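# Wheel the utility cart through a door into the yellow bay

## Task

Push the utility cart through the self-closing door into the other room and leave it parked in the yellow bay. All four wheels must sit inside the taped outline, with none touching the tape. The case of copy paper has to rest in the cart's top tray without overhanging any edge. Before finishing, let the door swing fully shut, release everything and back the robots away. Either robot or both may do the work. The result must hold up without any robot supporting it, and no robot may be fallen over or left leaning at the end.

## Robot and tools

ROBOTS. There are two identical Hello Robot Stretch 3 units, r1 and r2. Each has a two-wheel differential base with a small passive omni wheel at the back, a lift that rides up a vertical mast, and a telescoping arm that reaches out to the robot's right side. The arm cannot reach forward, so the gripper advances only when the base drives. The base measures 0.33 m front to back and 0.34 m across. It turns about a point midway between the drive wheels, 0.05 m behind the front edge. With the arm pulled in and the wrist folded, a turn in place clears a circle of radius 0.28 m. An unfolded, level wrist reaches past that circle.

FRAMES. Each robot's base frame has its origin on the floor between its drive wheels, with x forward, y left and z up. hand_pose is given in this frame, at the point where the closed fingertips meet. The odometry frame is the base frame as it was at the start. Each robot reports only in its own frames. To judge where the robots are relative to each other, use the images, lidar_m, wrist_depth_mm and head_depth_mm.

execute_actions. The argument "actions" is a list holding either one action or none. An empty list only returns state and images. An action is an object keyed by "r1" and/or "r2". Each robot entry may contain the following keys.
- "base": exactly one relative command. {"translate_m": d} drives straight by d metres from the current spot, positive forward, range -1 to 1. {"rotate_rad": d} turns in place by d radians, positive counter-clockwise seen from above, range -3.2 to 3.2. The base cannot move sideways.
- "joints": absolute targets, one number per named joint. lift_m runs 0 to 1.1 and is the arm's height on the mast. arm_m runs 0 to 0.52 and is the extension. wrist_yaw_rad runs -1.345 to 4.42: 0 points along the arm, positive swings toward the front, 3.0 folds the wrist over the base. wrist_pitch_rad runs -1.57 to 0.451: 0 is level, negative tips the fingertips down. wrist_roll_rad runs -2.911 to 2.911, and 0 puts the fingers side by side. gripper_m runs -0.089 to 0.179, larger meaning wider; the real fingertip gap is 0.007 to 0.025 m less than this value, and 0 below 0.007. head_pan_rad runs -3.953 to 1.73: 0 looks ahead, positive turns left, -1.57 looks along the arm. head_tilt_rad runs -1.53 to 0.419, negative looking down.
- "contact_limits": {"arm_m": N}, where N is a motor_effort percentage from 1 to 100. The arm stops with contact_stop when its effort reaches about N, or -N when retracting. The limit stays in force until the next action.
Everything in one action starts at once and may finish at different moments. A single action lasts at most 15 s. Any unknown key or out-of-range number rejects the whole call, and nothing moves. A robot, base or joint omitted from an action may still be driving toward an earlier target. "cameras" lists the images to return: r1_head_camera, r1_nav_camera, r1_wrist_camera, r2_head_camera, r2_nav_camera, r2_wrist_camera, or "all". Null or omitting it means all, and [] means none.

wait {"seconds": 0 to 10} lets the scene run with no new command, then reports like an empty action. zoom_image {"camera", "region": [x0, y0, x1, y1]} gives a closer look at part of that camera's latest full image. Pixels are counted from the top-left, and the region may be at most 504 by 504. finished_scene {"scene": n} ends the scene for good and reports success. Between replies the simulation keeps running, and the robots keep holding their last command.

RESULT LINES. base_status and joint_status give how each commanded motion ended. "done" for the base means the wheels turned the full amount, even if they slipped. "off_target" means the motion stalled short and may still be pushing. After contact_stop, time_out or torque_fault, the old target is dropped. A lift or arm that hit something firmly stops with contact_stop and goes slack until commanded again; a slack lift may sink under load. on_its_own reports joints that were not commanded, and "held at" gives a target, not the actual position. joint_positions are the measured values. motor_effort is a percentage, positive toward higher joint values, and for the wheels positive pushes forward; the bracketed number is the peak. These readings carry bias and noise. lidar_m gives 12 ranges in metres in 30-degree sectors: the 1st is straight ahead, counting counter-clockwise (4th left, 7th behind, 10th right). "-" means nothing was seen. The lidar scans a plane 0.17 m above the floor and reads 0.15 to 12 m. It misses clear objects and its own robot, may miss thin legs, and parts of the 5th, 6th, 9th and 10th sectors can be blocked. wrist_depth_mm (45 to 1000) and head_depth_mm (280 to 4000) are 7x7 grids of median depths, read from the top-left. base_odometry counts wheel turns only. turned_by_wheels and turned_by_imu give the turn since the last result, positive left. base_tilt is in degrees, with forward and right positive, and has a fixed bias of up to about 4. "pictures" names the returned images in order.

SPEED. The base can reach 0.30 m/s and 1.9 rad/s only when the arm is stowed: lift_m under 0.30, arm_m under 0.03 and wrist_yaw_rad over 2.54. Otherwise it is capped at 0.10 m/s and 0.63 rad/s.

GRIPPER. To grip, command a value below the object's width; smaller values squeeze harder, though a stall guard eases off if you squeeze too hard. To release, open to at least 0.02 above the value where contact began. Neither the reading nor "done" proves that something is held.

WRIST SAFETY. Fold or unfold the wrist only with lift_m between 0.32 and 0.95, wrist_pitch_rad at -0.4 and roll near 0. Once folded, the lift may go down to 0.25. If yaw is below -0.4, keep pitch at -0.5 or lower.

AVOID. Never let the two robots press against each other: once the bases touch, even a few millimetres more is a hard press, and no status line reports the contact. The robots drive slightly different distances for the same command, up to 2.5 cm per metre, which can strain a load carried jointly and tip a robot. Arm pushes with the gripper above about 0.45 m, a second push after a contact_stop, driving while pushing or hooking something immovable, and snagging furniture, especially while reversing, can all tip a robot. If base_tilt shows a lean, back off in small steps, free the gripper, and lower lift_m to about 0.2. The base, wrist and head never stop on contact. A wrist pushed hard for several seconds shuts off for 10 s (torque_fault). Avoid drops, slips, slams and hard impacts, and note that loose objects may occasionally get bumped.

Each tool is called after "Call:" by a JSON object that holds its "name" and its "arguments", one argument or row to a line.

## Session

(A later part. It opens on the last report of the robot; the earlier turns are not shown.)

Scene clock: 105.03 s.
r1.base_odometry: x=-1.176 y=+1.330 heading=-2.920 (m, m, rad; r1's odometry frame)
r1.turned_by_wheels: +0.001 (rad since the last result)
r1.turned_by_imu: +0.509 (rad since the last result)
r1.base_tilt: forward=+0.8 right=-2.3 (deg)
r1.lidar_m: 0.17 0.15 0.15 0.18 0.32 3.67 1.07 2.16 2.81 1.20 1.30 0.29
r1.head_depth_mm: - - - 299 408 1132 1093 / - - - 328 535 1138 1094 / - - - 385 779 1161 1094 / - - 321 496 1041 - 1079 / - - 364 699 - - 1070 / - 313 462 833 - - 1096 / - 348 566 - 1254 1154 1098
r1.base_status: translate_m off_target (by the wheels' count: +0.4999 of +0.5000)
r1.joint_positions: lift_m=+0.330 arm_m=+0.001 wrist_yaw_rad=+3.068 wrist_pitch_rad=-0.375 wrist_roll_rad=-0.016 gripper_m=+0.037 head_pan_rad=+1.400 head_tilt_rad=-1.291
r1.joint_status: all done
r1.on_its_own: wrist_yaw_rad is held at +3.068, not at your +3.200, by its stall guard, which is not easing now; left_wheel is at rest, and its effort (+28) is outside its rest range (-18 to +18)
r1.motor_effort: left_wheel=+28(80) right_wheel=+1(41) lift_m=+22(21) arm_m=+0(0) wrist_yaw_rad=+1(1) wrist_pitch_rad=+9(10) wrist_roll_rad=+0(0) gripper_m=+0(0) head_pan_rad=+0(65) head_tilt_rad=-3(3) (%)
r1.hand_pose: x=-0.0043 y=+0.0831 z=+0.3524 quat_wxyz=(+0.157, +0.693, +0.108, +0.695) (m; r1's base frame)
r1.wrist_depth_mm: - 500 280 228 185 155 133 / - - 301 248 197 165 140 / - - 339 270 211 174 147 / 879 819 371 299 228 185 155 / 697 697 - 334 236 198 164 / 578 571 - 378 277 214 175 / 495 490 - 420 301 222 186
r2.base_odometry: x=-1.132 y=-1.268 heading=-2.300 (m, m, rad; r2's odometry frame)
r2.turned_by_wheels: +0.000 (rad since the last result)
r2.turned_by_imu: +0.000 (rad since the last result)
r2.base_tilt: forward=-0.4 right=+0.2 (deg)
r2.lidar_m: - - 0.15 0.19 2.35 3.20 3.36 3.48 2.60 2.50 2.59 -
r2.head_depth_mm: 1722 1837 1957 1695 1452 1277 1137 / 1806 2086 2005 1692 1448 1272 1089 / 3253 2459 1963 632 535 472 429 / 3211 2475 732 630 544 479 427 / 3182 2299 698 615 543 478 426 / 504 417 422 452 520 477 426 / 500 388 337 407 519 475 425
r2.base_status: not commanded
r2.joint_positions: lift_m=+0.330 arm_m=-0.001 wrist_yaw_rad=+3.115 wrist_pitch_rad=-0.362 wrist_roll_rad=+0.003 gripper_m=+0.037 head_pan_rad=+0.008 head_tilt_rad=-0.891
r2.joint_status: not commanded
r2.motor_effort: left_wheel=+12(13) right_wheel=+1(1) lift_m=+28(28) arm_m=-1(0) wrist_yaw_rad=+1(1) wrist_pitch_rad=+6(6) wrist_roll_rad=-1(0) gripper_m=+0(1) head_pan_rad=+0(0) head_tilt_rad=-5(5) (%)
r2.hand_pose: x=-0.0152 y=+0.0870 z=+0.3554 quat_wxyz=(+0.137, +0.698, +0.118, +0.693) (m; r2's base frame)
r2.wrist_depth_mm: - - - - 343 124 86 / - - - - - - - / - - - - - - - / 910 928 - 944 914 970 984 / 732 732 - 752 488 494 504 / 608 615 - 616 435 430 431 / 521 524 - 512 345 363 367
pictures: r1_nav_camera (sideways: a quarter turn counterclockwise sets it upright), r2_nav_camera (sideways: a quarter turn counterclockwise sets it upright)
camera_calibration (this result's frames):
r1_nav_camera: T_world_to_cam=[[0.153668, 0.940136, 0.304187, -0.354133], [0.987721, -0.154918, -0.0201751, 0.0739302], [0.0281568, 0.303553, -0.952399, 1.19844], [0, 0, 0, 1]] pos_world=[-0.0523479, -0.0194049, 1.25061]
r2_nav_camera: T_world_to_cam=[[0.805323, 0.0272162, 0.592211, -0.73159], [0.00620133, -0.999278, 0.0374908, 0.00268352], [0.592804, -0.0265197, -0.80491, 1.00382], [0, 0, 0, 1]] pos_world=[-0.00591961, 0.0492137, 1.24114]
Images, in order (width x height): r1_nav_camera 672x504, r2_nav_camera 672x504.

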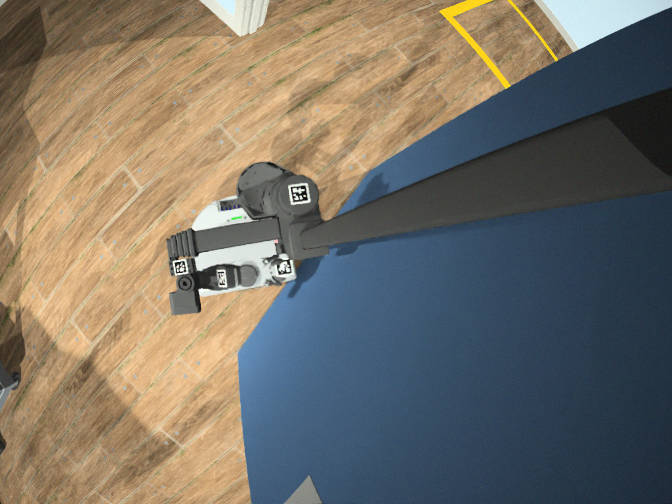

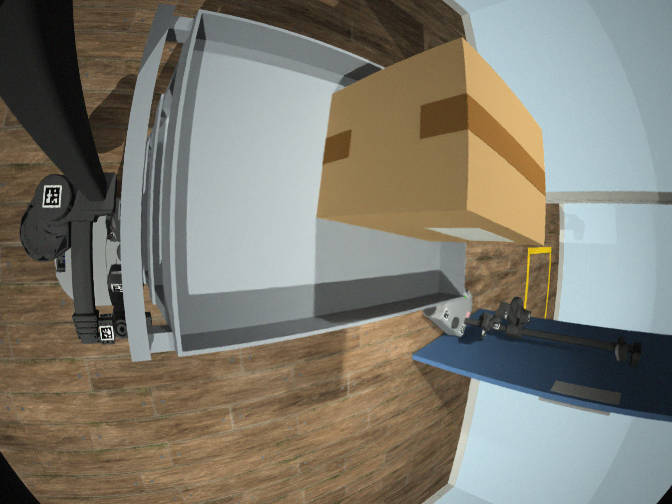

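Call:
{"name": "execute_actions", "arguments": {
  "actions": [
    {"r1":{"base":{"rotate_rad":-0.8}}}
  ],
  "cameras": []
}}

Call:
{"name": "execute_actions", "arguments": {
  "actions": [
    {"r1":{"base":{"translate_m":0.45}},"r2":{"base":{"translate_m":0.3}}}
  ],
  "cameras": ["r1_nav_camera","r2_nav_camera"]
}}

Scene clock: 110.27 s.
r1.base_odometry: x=-1.176 y=+1.330 heading=+2.563 (m, m, rad; r1's odometry frame)
r1.turned_by_wheels: -0.800 (rad since the last result)
r1.turned_by_imu: -0.612 (rad since the last result)
r1.base_tilt: forward=+0.9 right=-2.4 (deg)
r1.lidar_m: 3.38 0.21 0.18 0.18 0.20 0.32 3.58 1.04 1.64 2.75 1.25 1.21
r1.head_depth_mm: - - 308 459 1219 1159 1094 / - - 311 464 1202 1157 1095 / - - 313 469 1197 1159 1092 / - - 315 474 1043 - 1078 / - - 318 480 - - 1073 / - - 320 408 - - 1095 / - - 312 - 941 1152 1097
r1.base_status: done
r1.joint_positions: lift_m=+0.330 arm_m=+0.001 wrist_yaw_rad=+3.068 wrist_pitch_rad=-0.375 wrist_roll_rad=-0.016 gripper_m=+0.037 head_pan_rad=+1.401 head_tilt_rad=-1.291
r1.joint_status: not commanded
r1.on_its_own: wrist_yaw_rad is held at +3.068, not at your +3.200, by its stall guard, which is not easing now
r1.motor_effort: left_wheel=+9(80) right_wheel=-2(15) lift_m=+21(22) arm_m=+0(0) wrist_yaw_rad=+1(0) wrist_pitch_rad=+9(9) wrist_roll_rad=+0(0) gripper_m=+0(1) head_pan_rad=+0(0) head_tilt_rad=-3(3) (%)
r1.hand_pose: x=-0.0043 y=+0.0831 z=+0.3524 quat_wxyz=(+0.157, +0.693, +0.108, +0.695) (m; r1's base frame)
r1.wrist_depth_mm: 215 213 201 196 189 184 179 / 235 231 218 212 205 199 192 / 259 253 236 232 224 217 207 / 290 279 261 254 243 236 226 / 328 314 - 282 263 257 248 / 376 352 - 319 311 287 273 / 441 411 - 354 343 319 309
r2.base_odometry: x=-1.132 y=-1.268 heading=-2.300 (m, m, rad; r2's odometry frame)
r2.turned_by_wheels: +0.000 (rad since the last result)
r2.turned_by_imu: +0.000 (rad since the last result)
r2.base_tilt: forward=-0.4 right=+0.1 (deg)
r2.lidar_m: - - 0.15 0.19 2.35 3.21 3.35 3.49 2.60 2.50 2.58 -
r2.head_depth_mm: 1699 1843 1964 1693 1454 1277 1142 / 1902 2073 2015 1677 1449 1279 1089 / 3220 2238 1944 631 535 472 429 / 3229 2467 731 631 543 479 428 / 3177 2283 699 615 541 478 427 / 505 417 422 452 520 476 426 / 500 388 337 407 518 475 425
r2.base_status: not commanded
r2.joint_positions: lift_m=+0.330 arm_m=-0.001 wrist_yaw_rad=+3.115 wrist_pitch_rad=-0.362 wrist_roll_rad=+0.003 gripper_m=+0.037 head_pan_rad=+0.008 head_tilt_rad=-0.891
r2.joint_status: not commanded
r2.motor_effort: left_wheel=+13(13) right_wheel=+1(1) lift_m=+28(28) arm_m=+0(0) wrist_yaw_rad=+1(0) wrist_pitch_rad=+6(6) wrist_roll_rad=+0(0) gripper_m=+0(1) head_pan_rad=+0(0) head_tilt_rad=-5(5) (%)
r2.hand_pose: x=-0.0152 y=+0.0870 z=+0.3554 quat_wxyz=(+0.137, +0.698, +0.118, +0.693) (m; r2's base frame)
r2.wrist_depth_mm: - - - - 344 125 86 / - - - - - - - / - - - - - - - / 923 917 - 946 911 960 977 / 726 742 - 742 486 494 500 / 608 612 - 626 430 427 432 / 521 525 - 512 348 363 366
pictures: none
No camera images: the call's "cameras" was empty. Leave "cameras" out to get every camera's image.

Scene clock: 117.70 s.
r1.base_odometry: x=-1.554 y=+1.575 heading=+2.564 (m, m, rad; r1's odometry frame)
r1.turned_by_wheels: +0.000 (rad since the last result)
r1.turned_by_imu: +1.082 (rad since the last result)
r1.base_tilt: forward=+0.8 right=-2.5 (deg)
r1.lidar_m: - - 0.15 0.18 3.71 1.22 2.23 1.15 0.90 4.95 3.05 0.15
r1.head_depth_mm: - - - - - 311 1064 / - - - - 316 426 1094 / - - - 322 476 1137 1096 / - - 339 537 1091 - 1077 / - 357 619 1292 - - - / 387 729 1400 1344 - - 1100 / 1598 1527 1432 - 1250 1148 1098
r1.base_status: done
r1.joint_positions: lift_m=+0.330 arm_m=+0.001 wrist_yaw_rad=+3.068 wrist_pitch_rad=-0.375 wrist_roll_rad=-0.016 gripper_m=+0.037 head_pan_rad=+1.398 head_tilt_rad=-1.290
r1.joint_status: not commanded
r1.on_its_own: wrist_yaw_rad is held at +3.068, not at your +3.200, by its stall guard, which is not easing now
r1.motor_effort: left_wheel=+14(80) right_wheel=-1(42) lift_m=+22(22) arm_m=+0(0) wrist_yaw_rad=+1(2) wrist_pitch_rad=+9(10) wrist_roll_rad=+0(0) gripper_m=-2(1) head_pan_rad=+1(2) head_tilt_rad=-3(4) (%)
r1.hand_pose: x=-0.0043 y=+0.0831 z=+0.3524 quat_wxyz=(+0.157, +0.693, +0.107, +0.695) (m; r1's base frame)
r1.wrist_depth_mm: - - 650 303 178 127 98 / - - 703 330 188 133 101 / - - - 361 200 137 104 / 901 879 827 405 210 143 108 / 702 691 - 464 205 149 111 / 579 576 - 527 237 155 115 / 493 491 - 498 259 153 119
r2.base_odometry: x=-1.332 y=-1.492 heading=-2.299 (m, m, rad; r2's odometry frame)
r2.turned_by_wheels: +0.000 (rad since the last result)
r2.turned_by_imu: +0.002 (rad since the last result)
r2.base_tilt: forward=-0.4 right=+0.1 (deg)
r2.lidar_m: - - 0.15 0.18 2.36 3.22 3.64 3.61 2.60 2.49 2.58 2.59
r2.head_depth_mm: 1574 1513 1725 1693 1456 1281 1146 / 2877 1722 1754 1683 1449 1279 1138 / 3228 2441 1938 1685 1449 1274 1139 / 3197 2463 1988 1597 565 479 422 / 3189 2448 736 626 542 478 427 / 2111 2270 706 626 540 476 425 / 1869 496 507 520 528 474 424
r2.base_status: done
r2.joint_positions: lift_m=+0.330 arm_m=-0.001 wrist_yaw_rad=+3.115 wrist_pitch_rad=-0.362 wrist_roll_rad=+0.003 gripper_m=+0.037 head_pan_rad=+0.008 head_tilt_rad=-0.891
r2.joint_status: not commanded
r2.motor_effort: left_wheel=+11(30) right_wheel=+0(7) lift_m=+28(28) arm_m=+0(0) wrist_yaw_rad=+0(1) wrist_pitch_rad=+6(6) wrist_roll_rad=+0(0) gripper_m=+0(0) head_pan_rad=+0(0) head_tilt_rad=-5(5) (%)
r2.hand_pose: x=-0.0152 y=+0.0870 z=+0.3554 quat_wxyz=(+0.137, +0.698, +0.118, +0.693) (m; r2's base frame)
r2.wrist_depth_mm: - - - - 384 130 93 / - - - - - - - / - - - - - - - / 921 932 - 890 547 564 571 / 731 734 - 731 512 519 516 / 602 608 - 574 432 426 433 / 517 519 - 527 345 366 368
pictures: r1_nav_camera (sideways: a quarter turn counterclockwise sets it upright), r2_nav_camera (sideways: a quarter turn counterclockwise sets it upright)
camera_calibration (this result's frames):
r1_nav_camera: T_world_to_cam=[[0.155977, 0.939297, 0.3056, -0.355987], [0.98733, -0.157397, -0.0201531, 0.0739039], [0.0291707, 0.304872, -0.951947, 1.19785], [0, 0, 0, 1]] pos_world=[-0.0523839, -0.0191814, 1.25057]
r2_nav_camera: T_world_to_cam=[[0.805323, 0.0272162, 0.592211, -0.73159], [0.00620132, -0.999278, 0.0374908, 0.00268352], [0.592804, -0.0265197, -0.80491, 1.00382], [0, 0, 0, 1]] pos_world=[-0.00591961, 0.0492137, 1.24114]
Images, in order (width x height): r1_nav_camera 672x504, r2_nav_camera 672x504.

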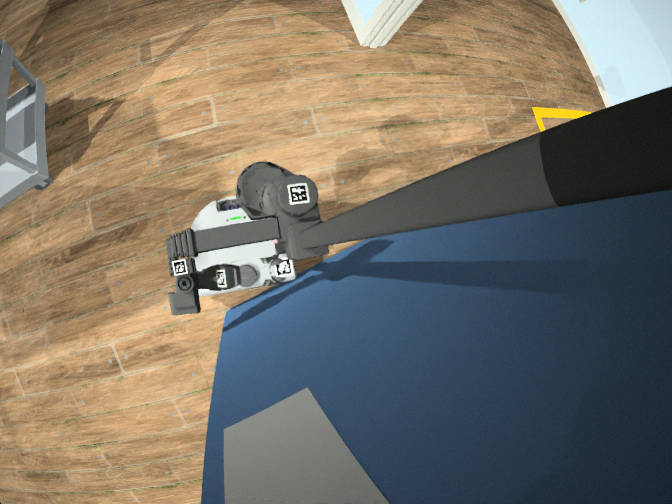

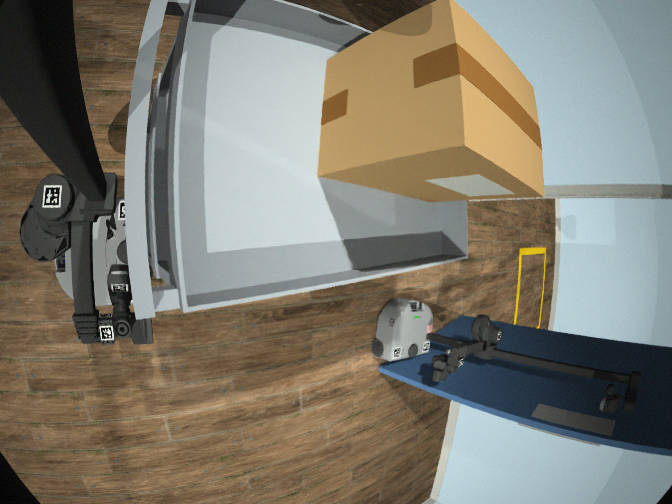

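Call:
{"name": "execute_actions", "arguments": {
  "actions": [
    {"r2":{"base":{"translate_m":-0.35},"joints":{"lift_m":0.26}}}
  ],
  "cameras": []
}}

Call:
{"name": "execute_actions", "arguments": {
  "actions": [
    {"r2":{"base":{"rotate_rad":1.2}}}
  ],
  "cameras": []
}}

Call:
{"name": "execute_actions", "arguments": {
  "actions": [
    {"r2":{"base":{"translate_m":0.32}}}
  ],
  "cameras": []
}}

Call:
{"name": "execute_actions", "arguments": {
  "actions": [
    {"r2":{"base":{"rotate_rad":-1.3},"joints":{"lift_m":0.33}}}
  ],
  "cameras": []
}}

Call:
{"name": "execute_actions", "arguments": {
  "actions": [
    {"r2":{"base":{"translate_m":0.6}},"r1":{"joints":{"head_pan_rad":-3.1,"head_tilt_rad":-1.0}}}
  ],
  "cameras": ["r1_nav_camera","r2_nav_camera"]
}}

Scene clock: 126.17 s.
r1.base_odometry: x=-1.554 y=+1.575 heading=+2.564 (m, m, rad; r1's odometry frame)
r1.turned_by_wheels: +0.000 (rad since the last result)
r1.turned_by_imu: +0.001 (rad since the last result)
r1.base_tilt: forward=+0.9 right=-2.5 (deg)
r1.lidar_m: - - 0.15 0.18 3.73 1.21 2.23 1.14 0.90 1.76 3.05 0.15
r1.head_depth_mm: - - - - - 311 1067 / - - - - 315 426 1093 / - - - 322 475 1128 1095 / - - 338 538 1095 - 1079 / - 357 619 1290 - - - / 386 729 1396 1344 - - 1098 / 1607 1524 1428 - 1244 1148 1097
r1.base_status: not commanded
r1.joint_positions: lift_m=+0.330 arm_m=+0.001 wrist_yaw_rad=+3.068 wrist_pitch_rad=-0.375 wrist_roll_rad=-0.016 gripper_m=+0.037 head_pan_rad=+1.398 head_tilt_rad=-1.290
r1.joint_status: not commanded
r1.on_its_own: wrist_yaw_rad is held at +3.068, not at your +3.200, by its stall guard, which is not easing now
r1.motor_effort: left_wheel=+14(14) right_wheel=-1(1) lift_m=+22(22) arm_m=+0(0) wrist_yaw_rad=+1(0) wrist_pitch_rad=+9(9) wrist_roll_rad=+0(0) gripper_m=-1(1) head_pan_rad=+2(1) head_tilt_rad=-4(4) (%)
r1.hand_pose: x=-0.0043 y=+0.0831 z=+0.3524 quat_wxyz=(+0.157, +0.693, +0.107, +0.695) (m; r1's base frame)
r1.wrist_depth_mm: - - 652 302 179 127 98 / - - 696 330 189 132 101 / - - - 365 201 137 104 / 882 872 814 407 211 143 108 / 698 703 - 460 205 149 111 / 575 581 - 528 237 155 115 / 498 495 - 498 256 153 119
r2.base_odometry: x=-1.099 y=-1.231 heading=-2.299 (m, m, rad; r2's odometry frame)
r2.turned_by_wheels: +0.000 (rad since the last result)
r2.turned_by_imu: -0.001 (rad since the last result)
r2.base_tilt: forward=-0.4 right=+0.1 (deg)
r2.lidar_m: 0.41 0.42 0.54 2.27 2.36 3.21 3.29 3.45 2.60 2.50 2.59 1.76
r2.head_depth_mm: 1712 1806 1977 1694 1453 1277 1141 / 1728 2026 1914 1688 1447 1272 1139 / 3253 2477 1959 1680 1445 1271 1137 / 3190 2394 790 580 941 1228 1127 / 3157 917 747 584 921 1176 1128 / 791 820 741 567 899 1167 1127 / 577 650 721 545 898 1145 1124
r2.base_status: done
r2.joint_positions: lift_m=+0.260 arm_m=-0.001 wrist_yaw_rad=+3.115 wrist_pitch_rad=-0.362 wrist_roll_rad=+0.003 gripper_m=+0.037 head_pan_rad=+0.008 head_tilt_rad=-0.891
r2.joint_status: all done
r2.motor_effort: left_wheel=+2(9) right_wheel=-2(7) lift_m=+23(24) arm_m=+0(0) wrist_yaw_rad=+0(1) wrist_pitch_rad=+6(6) wrist_roll_rad=+0(0) gripper_m=+0(0) head_pan_rad=-1(1) head_tilt_rad=-5(5) (%)
r2.hand_pose: x=-0.0152 y=+0.0870 z=+0.2857 quat_wxyz=(+0.137, +0.698, +0.118, +0.693) (m; r2's base frame)
r2.wrist_depth_mm: - - - - - - - / - - - - - - - / - - - - - - 514 / 781 792 - 810 813 809 477 / 625 622 - 641 649 652 508 / 513 523 - 526 550 521 532 / 456 - - - - 452 456
pictures: none
No camera images: the call's "cameras" was empty. Leave "cameras" out to get every camera's image.

Scene clock: 128.23 s.
r1.base_odometry: x=-1.554 y=+1.575 heading=+2.564 (m, m, rad; r1's odometry frame)
r1.turned_by_wheels: +0.000 (rad since the last result)
r1.turned_by_imu: +0.000 (rad since the last result)
r1.base_tilt: forward=+0.9 right=-2.5 (deg)
r1.lidar_m: - - 0.15 0.18 3.74 1.22 2.23 1.14 0.90 1.77 3.06 0.15
r1.head_depth_mm: - - - - - 311 1069 / - - - - 315 426 1095 / - - - 322 476 1131 1097 / - - 339 539 1096 - 1079 / - 357 618 1294 - - - / 387 730 1400 1342 - - 1097 / 1604 1528 1431 - 1244 1150 1097
r1.base_status: not commanded
r1.joint_positions: lift_m=+0.330 arm_m=+0.001 wrist_yaw_rad=+3.068 wrist_pitch_rad=-0.375 wrist_roll_rad=-0.016 gripper_m=+0.037 head_pan_rad=+1.398 head_tilt_rad=-1.290
r1.joint_status: not commanded
r1.on_its_own: wrist_yaw_rad is held at +3.068, not at your +3.200, by its stall guard, which is not easing now
r1.motor_effort: left_wheel=+14(14) right_wheel=-1(1) lift_m=+22(22) arm_m=+0(0) wrist_yaw_rad=+0(0) wrist_pitch_rad=+9(9) wrist_roll_rad=+0(0) gripper_m=-1(0) head_pan_rad=+2(1) head_tilt_rad=-4(4) (%)
r1.hand_pose: x=-0.0043 y=+0.0831 z=+0.3524 quat_wxyz=(+0.157, +0.693, +0.107, +0.695) (m; r1's base frame)
r1.wrist_depth_mm: - - 659 301 179 127 98 / - - 703 328 188 132 101 / - - - 362 200 138 105 / 880 876 826 406 210 143 108 / 697 696 - 463 205 149 111 / 581 579 - 527 238 155 114 / 494 494 - 500 257 153 118
r2.base_odometry: x=-1.099 y=-1.231 heading=-1.100 (m, m, rad; r2's odometry frame)
r2.turned_by_wheels: +1.200 (rad since the last result)
r2.turned_by_imu: +1.216 (rad since the last result)
r2.base_tilt: forward=-0.4 right=+0.1 (deg)
r2.lidar_m: 2.30 2.27 2.49 3.33 3.31 3.11 2.52 2.50 2.72 1.76 0.41 0.44
r2.head_depth_mm: 2636 2506 2007 591 916 1073 1040 / 2509 2498 2022 1616 971 1169 1133 / 2402 2481 2009 1683 1448 1246 1135 / 2288 2472 1990 1676 1443 1268 1130 / 2203 2383 1965 1665 1440 1262 1130 / 2113 2327 1971 1657 1427 1261 1121 / 2029 2275 1968 1655 1428 1250 1127
r2.base_status: done
r2.joint_positions: lift_m=+0.260 arm_m=-0.001 wrist_yaw_rad=+3.115 wrist_pitch_rad=-0.362 wrist_roll_rad=+0.003 gripper_m=+0.037 head_pan_rad=+0.008 head_tilt_rad=-0.891
r2.joint_status: not commanded
r2.motor_effort: left_wheel=-4(12) right_wheel=+3(12) lift_m=+23(23) arm_m=+0(0) wrist_yaw_rad=+0(1) wrist_pitch_rad=+6(6) wrist_roll_rad=+0(0) gripper_m=+0(0) head_pan_rad=-1(0) head_tilt_rad=-5(5) (%)
r2.hand_pose: x=-0.0152 y=+0.0870 z=+0.2857 quat_wxyz=(+0.137, +0.698, +0.118, +0.693) (m; r2's base frame)
r2.wrist_depth_mm: - - - - - - - / - - - - - - - / - - - - - - - / 783 782 - 805 802 815 830 / 620 632 - 637 647 651 653 / 515 515 - 529 540 533 535 / 459 - - - - 453 458
pictures: none
No camera images: the call's "cameras" was empty. Leave "cameras" out to get every camera's image.

Scene clock: 131.07 s.
r1.base_odometry: x=-1.554 y=+1.575 heading=+2.564 (m, m, rad; r1's odometry frame)
r1.turned_by_wheels: +0.000 (rad since the last result)
r1.turned_by_imu: +0.000 (rad since the last result)
r1.base_tilt: forward=+0.9 right=-2.4 (deg)
r1.lidar_m: - - 0.15 0.18 3.76 1.21 2.22 1.14 0.90 4.96 3.05 0.15
r1.head_depth_mm: - - - - - 311 1066 / - - - - 315 426 1092 / - - - 322 476 1131 1099 / - - 339 538 1093 - 1079 / - 358 618 1295 - - - / 387 728 1395 1344 - - 1096 / 1602 1532 1432 - 1252 1149 1092
r1.base_status: not commanded
r1.joint_positions: lift_m=+0.330 arm_m=+0.001 wrist_yaw_rad=+3.068 wrist_pitch_rad=-0.375 wrist_roll_rad=-0.016 gripper_m=+0.037 head_pan_rad=+1.398 head_tilt_rad=-1.290
r1.joint_status: not commanded
r1.on_its_own: wrist_yaw_rad is held at +3.068, not at your +3.200, by its stall guard, which is not easing now
r1.motor_effort: left_wheel=+14(14) right_wheel=-1(1) lift_m=+22(22) arm_m=+0(0) wrist_yaw_rad=+1(1) wrist_pitch_rad=+9(9) wrist_roll_rad=+1(1) gripper_m=-1(1) head_pan_rad=+1(1) head_tilt_rad=-3(3) (%)
r1.hand_pose: x=-0.0043 y=+0.0831 z=+0.3524 quat_wxyz=(+0.157, +0.693, +0.107, +0.695) (m; r1's base frame)
r1.wrist_depth_mm: - - 642 302 179 127 98 / - - 706 329 189 132 101 / - - - 363 199 137 104 / 868 883 814 405 211 143 108 / 688 698 - 453 204 149 111 / 583 580 - 525 237 155 115 / 494 491 - 507 258 153 118
r2.base_odometry: x=-0.954 y=-1.516 heading=-1.100 (m, m, rad; r2's odometry frame)
r2.turned_by_wheels: +0.000 (rad since the last result)
r2.turned_by_imu: +0.002 (rad since the last result)
r2.base_tilt: forward=-0.2 right=+0.1 (deg)
r2.lidar_m: 1.99 1.98 2.15 3.34 3.45 3.50 2.83 2.80 0.36 0.28 0.27 2.47
r2.head_depth_mm: 2277 2494 2029 1697 1458 1232 701 / 2170 2409 2016 1685 1450 1269 988 / 2066 2308 1989 1683 1445 1275 1135 / 1980 2261 1985 1666 1438 1270 1131 / 1894 2194 1984 1674 1437 1263 1127 / 1823 2098 1980 1661 1432 1256 1126 / 1753 2018 1958 1659 1431 1260 1122
r2.base_status: done
r2.joint_positions: lift_m=+0.260 arm_m=-0.001 wrist_yaw_rad=+3.115 wrist_pitch_rad=-0.362 wrist_roll_rad=+0.003 gripper_m=+0.037 head_pan_rad=+0.008 head_tilt_rad=-0.891
r2.joint_status: not commanded
r2.motor_effort: left_wheel=-4(14) right_wheel=+4(12) lift_m=+23(23) arm_m=+0(0) wrist_yaw_rad=+1(0) wrist_pitch_rad=+6(6) wrist_roll_rad=+0(0) gripper_m=+0(0) head_pan_rad=+0(0) head_tilt_rad=-5(5) (%)
r2.hand_pose: x=-0.0152 y=+0.0870 z=+0.2857 quat_wxyz=(+0.137, +0.698, +0.118, +0.693) (m; r2's base frame)
r2.wrist_depth_mm: - - - - - - - / - - - - - - - / - - - - - - - / 793 787 - 803 831 824 840 / 625 629 - 639 640 643 649 / 514 518 - 524 543 535 538 / 455 - - - - 456 454
pictures: none
No camera images: the call's "cameras" was empty. Leave "cameras" out to get every camera's image.

Scene clock: 133.53 s.
r1.base_odometry: x=-1.554 y=+1.575 heading=+2.564 (m, m, rad; r1's odometry frame)
r1.turned_by_wheels: +0.000 (rad since the last result)
r1.turned_by_imu: +0.000 (rad since the last result)
r1.base_tilt: forward=+0.9 right=-2.5 (deg)
r1.lidar_m: - - 0.15 0.18 3.75 1.21 2.23 1.14 0.90 4.93 3.06 0.15
r1.head_depth_mm: - - - - - 311 1066 / - - - - 315 426 1096 / - - - 322 475 1130 1095 / - - 339 538 1094 - 1083 / - 357 620 1294 - - - / 386 729 1401 1346 - - 1095 / 1600 1526 1431 - 1251 1148 1099
r1.base_status: not commanded
r1.joint_positions: lift_m=+0.330 arm_m=+0.001 wrist_yaw_rad=+3.068 wrist_pitch_rad=-0.375 wrist_roll_rad=-0.016 gripper_m=+0.037 head_pan_rad=+1.398 head_tilt_rad=-1.290
r1.joint_status: not commanded
r1.on_its_own: wrist_yaw_rad is held at +3.068, not at your +3.200, by its stall guard, which is not easing now
r1.motor_effort: left_wheel=+14(14) right_wheel=-2(1) lift_m=+22(22) arm_m=+0(0) wrist_yaw_rad=+0(0) wrist_pitch_rad=+9(9) wrist_roll_rad=+0(0) gripper_m=-1(1) head_pan_rad=+2(1) head_tilt_rad=-4(4) (%)
r1.hand_pose: x=-0.0043 y=+0.0831 z=+0.3524 quat_wxyz=(+0.157, +0.693, +0.107, +0.695) (m; r1's base frame)
r1.wrist_depth_mm: - - 656 302 179 127 98 / - - 709 329 189 132 101 / - - - 363 200 138 105 / 891 870 821 403 210 143 108 / 709 707 - 459 205 149 111 / 587 579 - 526 238 154 115 / 496 494 - 502 257 153 119
r2.base_odometry: x=-0.954 y=-1.516 heading=-2.400 (m, m, rad; r2's odometry frame)
r2.turned_by_wheels: -1.300 (rad since the last result)
r2.turned_by_imu: -1.319 (rad since the last result)
r2.base_tilt: forward=-0.4 right=+0.2 (deg)
r2.lidar_m: 0.27 0.27 2.12 1.98 2.00 2.54 3.42 3.49 3.02 2.80 2.84 0.30
r2.head_depth_mm: 1717 1930 714 640 517 1238 1141 / 2298 878 757 635 512 998 1138 / 537 556 696 635 490 845 1137 / 512 537 644 630 499 826 1110 / 507 534 637 628 511 795 1094 / 504 529 630 626 513 712 1126 / 2039 835 721 610 525 1195 1123
r2.base_status: done
r2.joint_positions: lift_m=+0.330 arm_m=-0.001 wrist_yaw_rad=+3.115 wrist_pitch_rad=-0.362 wrist_roll_rad=+0.003 gripper_m=+0.037 head_pan_rad=+0.008 head_tilt_rad=-0.891
r2.joint_status: all done
r2.motor_effort: left_wheel=+5(16) right_wheel=-3(8) lift_m=+29(31) arm_m=-1(1) wrist_yaw_rad=+1(1) wrist_pitch_rad=+6(6) wrist_roll_rad=+0(1) gripper_m=+0(0) head_pan_rad=-1(0) head_tilt_rad=-5(4) (%)
r2.hand_pose: x=-0.0152 y=+0.0870 z=+0.3554 quat_wxyz=(+0.137, +0.698, +0.118, +0.693) (m; r2's base frame)
r2.wrist_depth_mm: - - - - - - - / - - - - - - - / - - - - - - - / 931 928 - 953 960 966 971 / 741 736 - 748 754 771 762 / 607 613 - 624 638 629 630 / 519 521 - 526 507 536 530
pictures: none
No camera images: the call's "cameras" was empty. Leave "cameras" out to get every camera's image.

Scene clock: 140.47 s.
r1.base_odometry: x=-1.554 y=+1.575 heading=+2.564 (m, m, rad; r1's odometry frame)
r1.turned_by_wheels: +0.000 (rad since the last result)
r1.turned_by_imu: +0.001 (rad since the last result)
r1.base_tilt: forward=+0.9 right=-2.5 (deg)
r1.lidar_m: - - 0.15 0.18 3.75 1.21 2.23 0.64 0.68 4.93 3.06 0.15
r1.head_depth_mm: 1888 1939 1753 1538 1336 1193 1039 / 2428 2136 1796 1534 1336 1232 - / 2496 2149 1782 1535 1338 - - / 2499 2135 1783 1534 1340 1228 - / 2456 2163 1792 1541 1340 1214 - / 2448 2154 1790 1498 1341 1192 - / 2446 2151 1155 1331 1276 1195 1073
r1.base_status: not commanded
r1.joint_positions: lift_m=+0.330 arm_m=+0.001 wrist_yaw_rad=+3.068 wrist_pitch_rad=-0.375 wrist_roll_rad=-0.016 gripper_m=+0.037 head_pan_rad=-3.093 head_tilt_rad=-1.001
r1.joint_status: all done
r1.on_its_own: wrist_yaw_rad is held at +3.068, not at your +3.200, by its stall guard, which is not easing now
r1.motor_effort: left_wheel=+14(13) right_wheel=-1(0) lift_m=+21(22) arm_m=+0(0) wrist_yaw_rad=+1(0) wrist_pitch_rad=+9(9) wrist_roll_rad=+0(1) gripper_m=+0(0) head_pan_rad=-4(66) head_tilt_rad=+1(18) (%)
r1.hand_pose: x=-0.0043 y=+0.0831 z=+0.3524 quat_wxyz=(+0.157, +0.693, +0.107, +0.695) (m; r1's base frame)
r1.wrist_depth_mm: - - 655 301 179 127 99 / - - 710 331 188 132 101 / - - - 363 199 138 105 / 882 884 817 404 211 143 108 / 708 703 - 461 205 149 111 / 575 578 - 526 237 155 115 / 498 498 - 500 257 153 119
r2.base_odometry: x=-1.396 y=-1.921 heading=-2.399 (m, m, rad; r2's odometry frame)
r2.turned_by_wheels: +0.000 (rad since the last result)
r2.turned_by_imu: +0.004 (rad since the last result)
r2.base_tilt: forward=-0.4 right=+0.1 (deg)
r2.lidar_m: - - 0.15 0.19 2.07 2.63 4.03 4.08 2.94 0.22 0.15 -
r2.head_depth_mm: 1636 1702 1633 606 539 483 432 / 3248 2406 737 634 547 482 430 / 3079 2321 712 619 545 480 429 / 510 394 343 414 523 479 428 / 505 391 346 421 522 477 426 / 503 388 344 429 520 475 425 / 499 387 347 436 529 474 425
r2.base_status: done
r2.joint_positions: lift_m=+0.330 arm_m=-0.001 wrist_yaw_rad=+3.115 wrist_pitch_rad=-0.362 wrist_roll_rad=+0.003 gripper_m=+0.037 head_pan_rad=+0.008 head_tilt_rad=-0.893
r2.joint_status: not commanded
r2.motor_effort: left_wheel=+17(65) right_wheel=+11(15) lift_m=+28(29) arm_m=+0(1) wrist_yaw_rad=+1(1) wrist_pitch_rad=+6(6) wrist_roll_rad=+0(0) gripper_m=+0(0) head_pan_rad=+0(0) head_tilt_rad=-4(5) (%)
r2.hand_pose: x=-0.0152 y=+0.0869 z=+0.3554 quat_wxyz=(+0.137, +0.698, +0.118, +0.693) (m; r2's base frame)
r2.wrist_depth_mm: - - - - 242 124 86 / - - - - - - - / - - - - - - - / 923 921 - 948 866 982 976 / 729 735 - 744 704 758 769 / 608 609 - 618 370 378 385 / 516 520 - 520 347 364 366
pictures: r1_nav_camera (sideways: a quarter turn counterclockwise sets it upright), r2_nav_camera (sideways: a quarter turn counterclockwise sets it upright)
camera_calibration (this result's frames):
r1_nav_camera: T_world_to_cam=[[-0.82453, -0.048259, 0.563756, -0.68626], [-0.0687086, 0.997522, -0.0151002, 0.0737742], [-0.561631, -0.0511855, -0.825803, 1.03757], [0, 0, 0, 1]] pos_world=[0.0219558, -0.0536014, 1.24482]
r2_nav_camera: T_world_to_cam=[[0.806117, 0.027224, 0.59113, -0.730187], [0.00625314, -0.999277, 0.0374936, 0.00267964], [0.591724, -0.0265278, -0.805704, 1.00486], [0, 0, 0, 1]] pos_world=[-0.00600116, 0.049213, 1.24116]
Images, in order (width x height): r1_nav_camera 672x504, r2_nav_camera 672x504.

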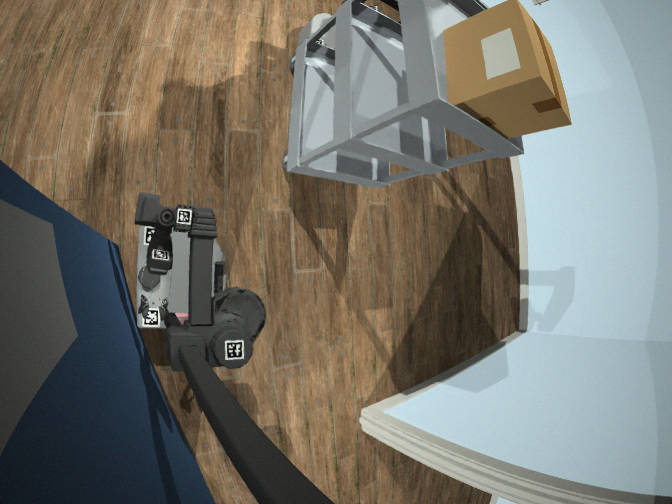

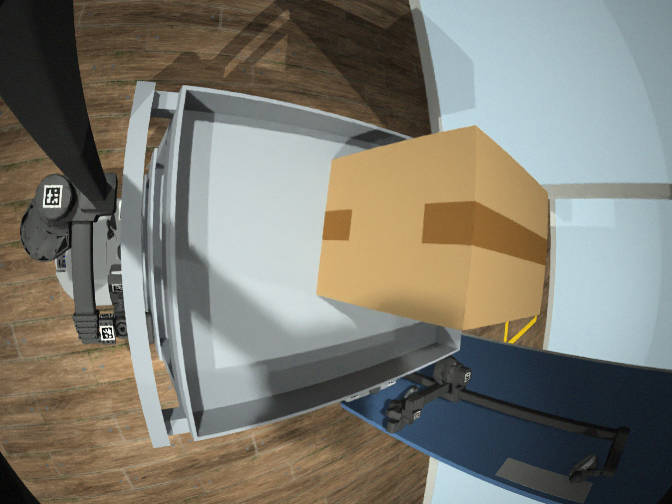

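Call:
{"name": "execute_actions", "arguments": {
  "actions": [
    {"r2":{"base":{"rotate_rad":-0.15}}}
  ],
  "cameras": []
}}

Call:
{"name": "execute_actions", "arguments": {
  "actions": [
    {"r2":{"base":{"translate_m":0.5}},"r1":{"joints":{"head_pan_rad":-3.5}}}
  ],
  "cameras": ["r1_nav_camera","r2_nav_camera"]
}}

Scene clock: 143.50 s.
r1.base_odometry: x=-1.554 y=+1.575 heading=+2.564 (m, m, rad; r1's odometry frame)
r1.turned_by_wheels: +0.000 (rad since the last result)
r1.turned_by_imu: +0.000 (rad since the last result)
r1.base_tilt: forward=+0.9 right=-2.5 (deg)
r1.lidar_m: - - 0.15 0.18 3.75 1.21 2.22 0.62 0.68 4.94 3.06 0.15
r1.head_depth_mm: 1893 1914 1752 1531 1339 1194 1038 / 2387 2134 1773 1526 1344 1232 - / 2484 2143 1782 1527 1344 - - / 2469 2136 1795 1530 1344 1227 - / 2474 2154 1792 1531 1340 1213 - / 2471 2158 1793 1476 1342 1194 - / 2436 2100 1125 1305 1253 1195 1072
r1.base_status: not commanded
r1.joint_positions: lift_m=+0.330 arm_m=+0.001 wrist_yaw_rad=+3.068 wrist_pitch_rad=-0.375 wrist_roll_rad=-0.016 gripper_m=+0.037 head_pan_rad=-3.093 head_tilt_rad=-1.001
r1.joint_status: not commanded
r1.on_its_own: wrist_yaw_rad is held at +3.068, not at your +3.200, by its stall guard, which is not easing now
r1.motor_effort: left_wheel=+13(14) right_wheel=-1(1) lift_m=+22(21) arm_m=+0(0) wrist_yaw_rad=+1(0) wrist_pitch_rad=+9(9) wrist_roll_rad=+0(0) gripper_m=-1(1) head_pan_rad=-5(5) head_tilt_rad=+0(1) (%)
r1.hand_pose: x=-0.0043 y=+0.0831 z=+0.3524 quat_wxyz=(+0.157, +0.693, +0.107, +0.695) (m; r1's base frame)
r1.wrist_depth_mm: - - 651 301 179 128 99 / - - 703 332 188 132 101 / - - - 365 199 137 104 / 877 877 806 404 210 143 108 / 706 687 - 462 204 149 111 / 576 572 - 520 238 155 114 / 498 490 - 504 256 153 118
r2.base_odometry: x=-1.396 y=-1.921 heading=-2.549 (m, m, rad; r2's odometry frame)
r2.turned_by_wheels: -0.149 (rad since the last result)
r2.turned_by_imu: -0.150 (rad since the last result)
r2.base_tilt: forward=-0.3 right=+0.1 (deg)
r2.lidar_m: - - 0.15 0.18 2.04 2.37 4.02 4.04 3.18 2.74 0.15 -
r2.head_depth_mm: 1305 1394 1510 1597 516 473 444 / 1556 1334 1666 607 547 482 436 / 2916 1996 723 631 545 480 429 / 3183 2445 748 629 544 479 428 / 506 392 359 446 531 477 427 / 502 389 356 442 530 476 426 / 497 386 354 438 528 474 424
r2.base_status: done
r2.joint_positions: lift_m=+0.330 arm_m=-0.001 wrist_yaw_rad=+3.115 wrist_pitch_rad=-0.362 wrist_roll_rad=+0.003 gripper_m=+0.037 head_pan_rad=+0.008 head_tilt_rad=-0.893
r2.joint_status: not commanded
r2.on_its_own: left_wheel is at rest, and its effort (+25) is outside its rest range (-18 to +18)
r2.motor_effort: left_wheel=+25(38) right_wheel=-4(11) lift_m=+28(28) arm_m=-1(1) wrist_yaw_rad=-1(0) wrist_pitch_rad=+6(6) wrist_roll_rad=+0(0) gripper_m=+0(0) head_pan_rad=+0(0) head_tilt_rad=-4(4) (%)
r2.hand_pose: x=-0.0152 y=+0.0869 z=+0.3554 quat_wxyz=(+0.137, +0.698, +0.118, +0.693) (m; r2's base frame)
r2.wrist_depth_mm: - - - - 240 136 101 / - - - - - - - / - - - - - - - / 910 926 - 957 870 971 963 / 739 739 - 745 558 764 434 / 601 609 - 627 396 416 430 / 517 521 - 525 344 362 366
pictures: none
No camera images: the call's "cameras" was empty. Leave "cameras" out to get every camera's image.

Scene clock: 149.47 s.
r1.base_odometry: x=-1.554 y=+1.575 heading=+2.564 (m, m, rad; r1's odometry frame)
r1.turned_by_wheels: +0.000 (rad since the last result)
r1.turned_by_imu: +0.001 (rad since the last result)
r1.base_tilt: forward=+0.9 right=-2.5 (deg)
r1.lidar_m: - - 0.15 0.18 3.75 0.49 0.45 0.46 0.58 4.94 3.06 0.15
r1.head_depth_mm: 1107 2070 1779 1529 1388 1153 692 / 1120 1288 1609 1529 1340 1227 1048 / 1322 1521 1698 1529 1340 - - / 1614 1906 1785 1537 1312 - - / 2066 2150 649 930 1187 1212 - / 2470 744 669 950 1146 1192 1107 / 505 585 662 934 900 1158 1079
r1.base_status: not commanded
r1.joint_positions: lift_m=+0.330 arm_m=+0.001 wrist_yaw_rad=+3.068 wrist_pitch_rad=-0.375 wrist_roll_rad=-0.016 gripper_m=+0.037 head_pan_rad=-3.493 head_tilt_rad=-1.001
r1.joint_status: all done
r1.on_its_own: wrist_yaw_rad is held at +3.068, not at your +3.200, by its stall guard, which is not easing now
r1.motor_effort: left_wheel=+14(14) right_wheel=-1(1) lift_m=+22(22) arm_m=+0(0) wrist_yaw_rad=+0(1) wrist_pitch_rad=+9(9) wrist_roll_rad=+0(0) gripper_m=-1(0) head_pan_rad=-5(41) head_tilt_rad=+1(1) (%)
r1.hand_pose: x=-0.0043 y=+0.0831 z=+0.3524 quat_wxyz=(+0.157, +0.693, +0.107, +0.695) (m; r1's base frame)
r1.wrist_depth_mm: - - 645 302 180 127 98 / - - 697 334 190 132 101 / - - - 367 200 137 105 / 879 874 820 408 210 143 108 / 699 697 - 459 205 149 111 / 585 580 - 523 238 155 115 / 497 494 - 503 258 153 118
r2.base_odometry: x=-1.810 y=-2.201 heading=-2.548 (m, m, rad; r2's odometry frame)
r2.turned_by_wheels: +0.000 (rad since the last result)
r2.turned_by_imu: +0.003 (rad since the last result)
r2.base_tilt: forward=-0.5 right=+0.1 (deg)
r2.lidar_m: - - 0.15 0.18 2.17 2.53 4.41 4.53 3.03 2.61 0.18 0.15
r2.head_depth_mm: 1085 1178 1207 1011 1250 466 452 / 1246 1366 1528 1001 529 481 451 / 3196 2389 1709 619 546 480 449 / 3187 2452 733 629 544 479 435 / 3179 2438 725 589 541 477 426 / 503 389 372 459 530 476 425 / 499 387 365 448 529 474 425
r2.base_status: done
r2.joint_positions: lift_m=+0.330 arm_m=-0.001 wrist_yaw_rad=+3.115 wrist_pitch_rad=-0.362 wrist_roll_rad=+0.003 gripper_m=+0.037 head_pan_rad=+0.008 head_tilt_rad=-0.893
r2.joint_status: not commanded
r2.on_its_own: left_wheel is at rest, and its effort (+22) is outside its rest range (-18 to +18)
r2.motor_effort: left_wheel=+22(43) right_wheel=-3(4) lift_m=+28(28) arm_m=-1(1) wrist_yaw_rad=+1(1) wrist_pitch_rad=+6(6) wrist_roll_rad=+0(0) gripper_m=+0(0) head_pan_rad=-1(0) head_tilt_rad=-4(5) (%)
r2.hand_pose: x=-0.0152 y=+0.0869 z=+0.3554 quat_wxyz=(+0.137, +0.698, +0.118, +0.693) (m; r2's base frame)
r2.wrist_depth_mm: - - - - 236 148 109 / - - - - - - - / - - - - 293 - - / 921 929 - 950 883 976 998 / 734 730 - 750 567 445 478 / 600 608 - 622 411 426 429 / 517 522 - 523 340 362 366
pictures: r1_nav_camera (sideways: a quarter turn counterclockwise sets it upright), r2_nav_camera (sideways: a quarter turn counterclockwise sets it upright)
camera_calibration (this result's frames):
r1_nav_camera: T_world_to_cam=[[-0.778234, 0.276629, 0.563763, -0.686551], [0.325159, 0.945539, -0.0151001, 0.0713714], [-0.537236, 0.171561, -0.825799, 1.03741], [0, 0, 0, 1]] pos_world=[-0.000169023, -0.0555446, 1.24482]
r2_nav_camera: T_world_to_cam=[[0.806117, 0.0272238, 0.59113, -0.730187], [0.0062529, -0.999277, 0.0374936, 0.00267964], [0.591724, -0.0265279, -0.805704, 1.00486], [0, 0, 0, 1]] pos_world=[-0.00600115, 0.049213, 1.24116]
Images, in order (width x height): r1_nav_camera 672x504, r2_nav_camera 672x504.

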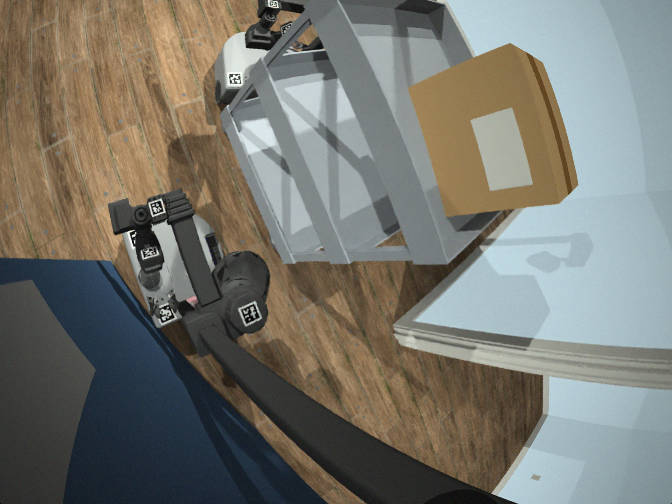

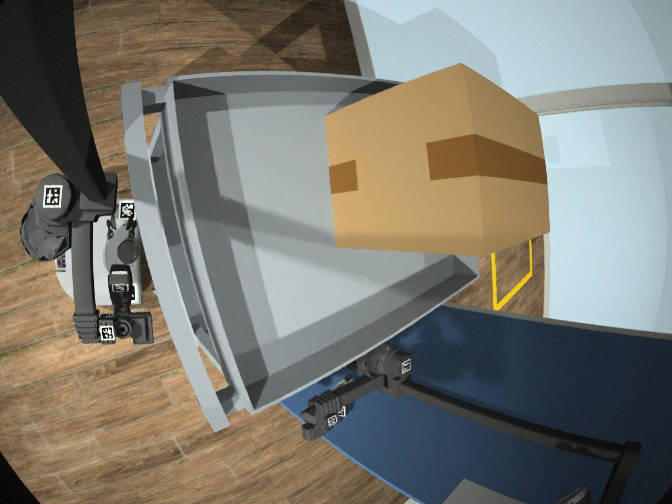

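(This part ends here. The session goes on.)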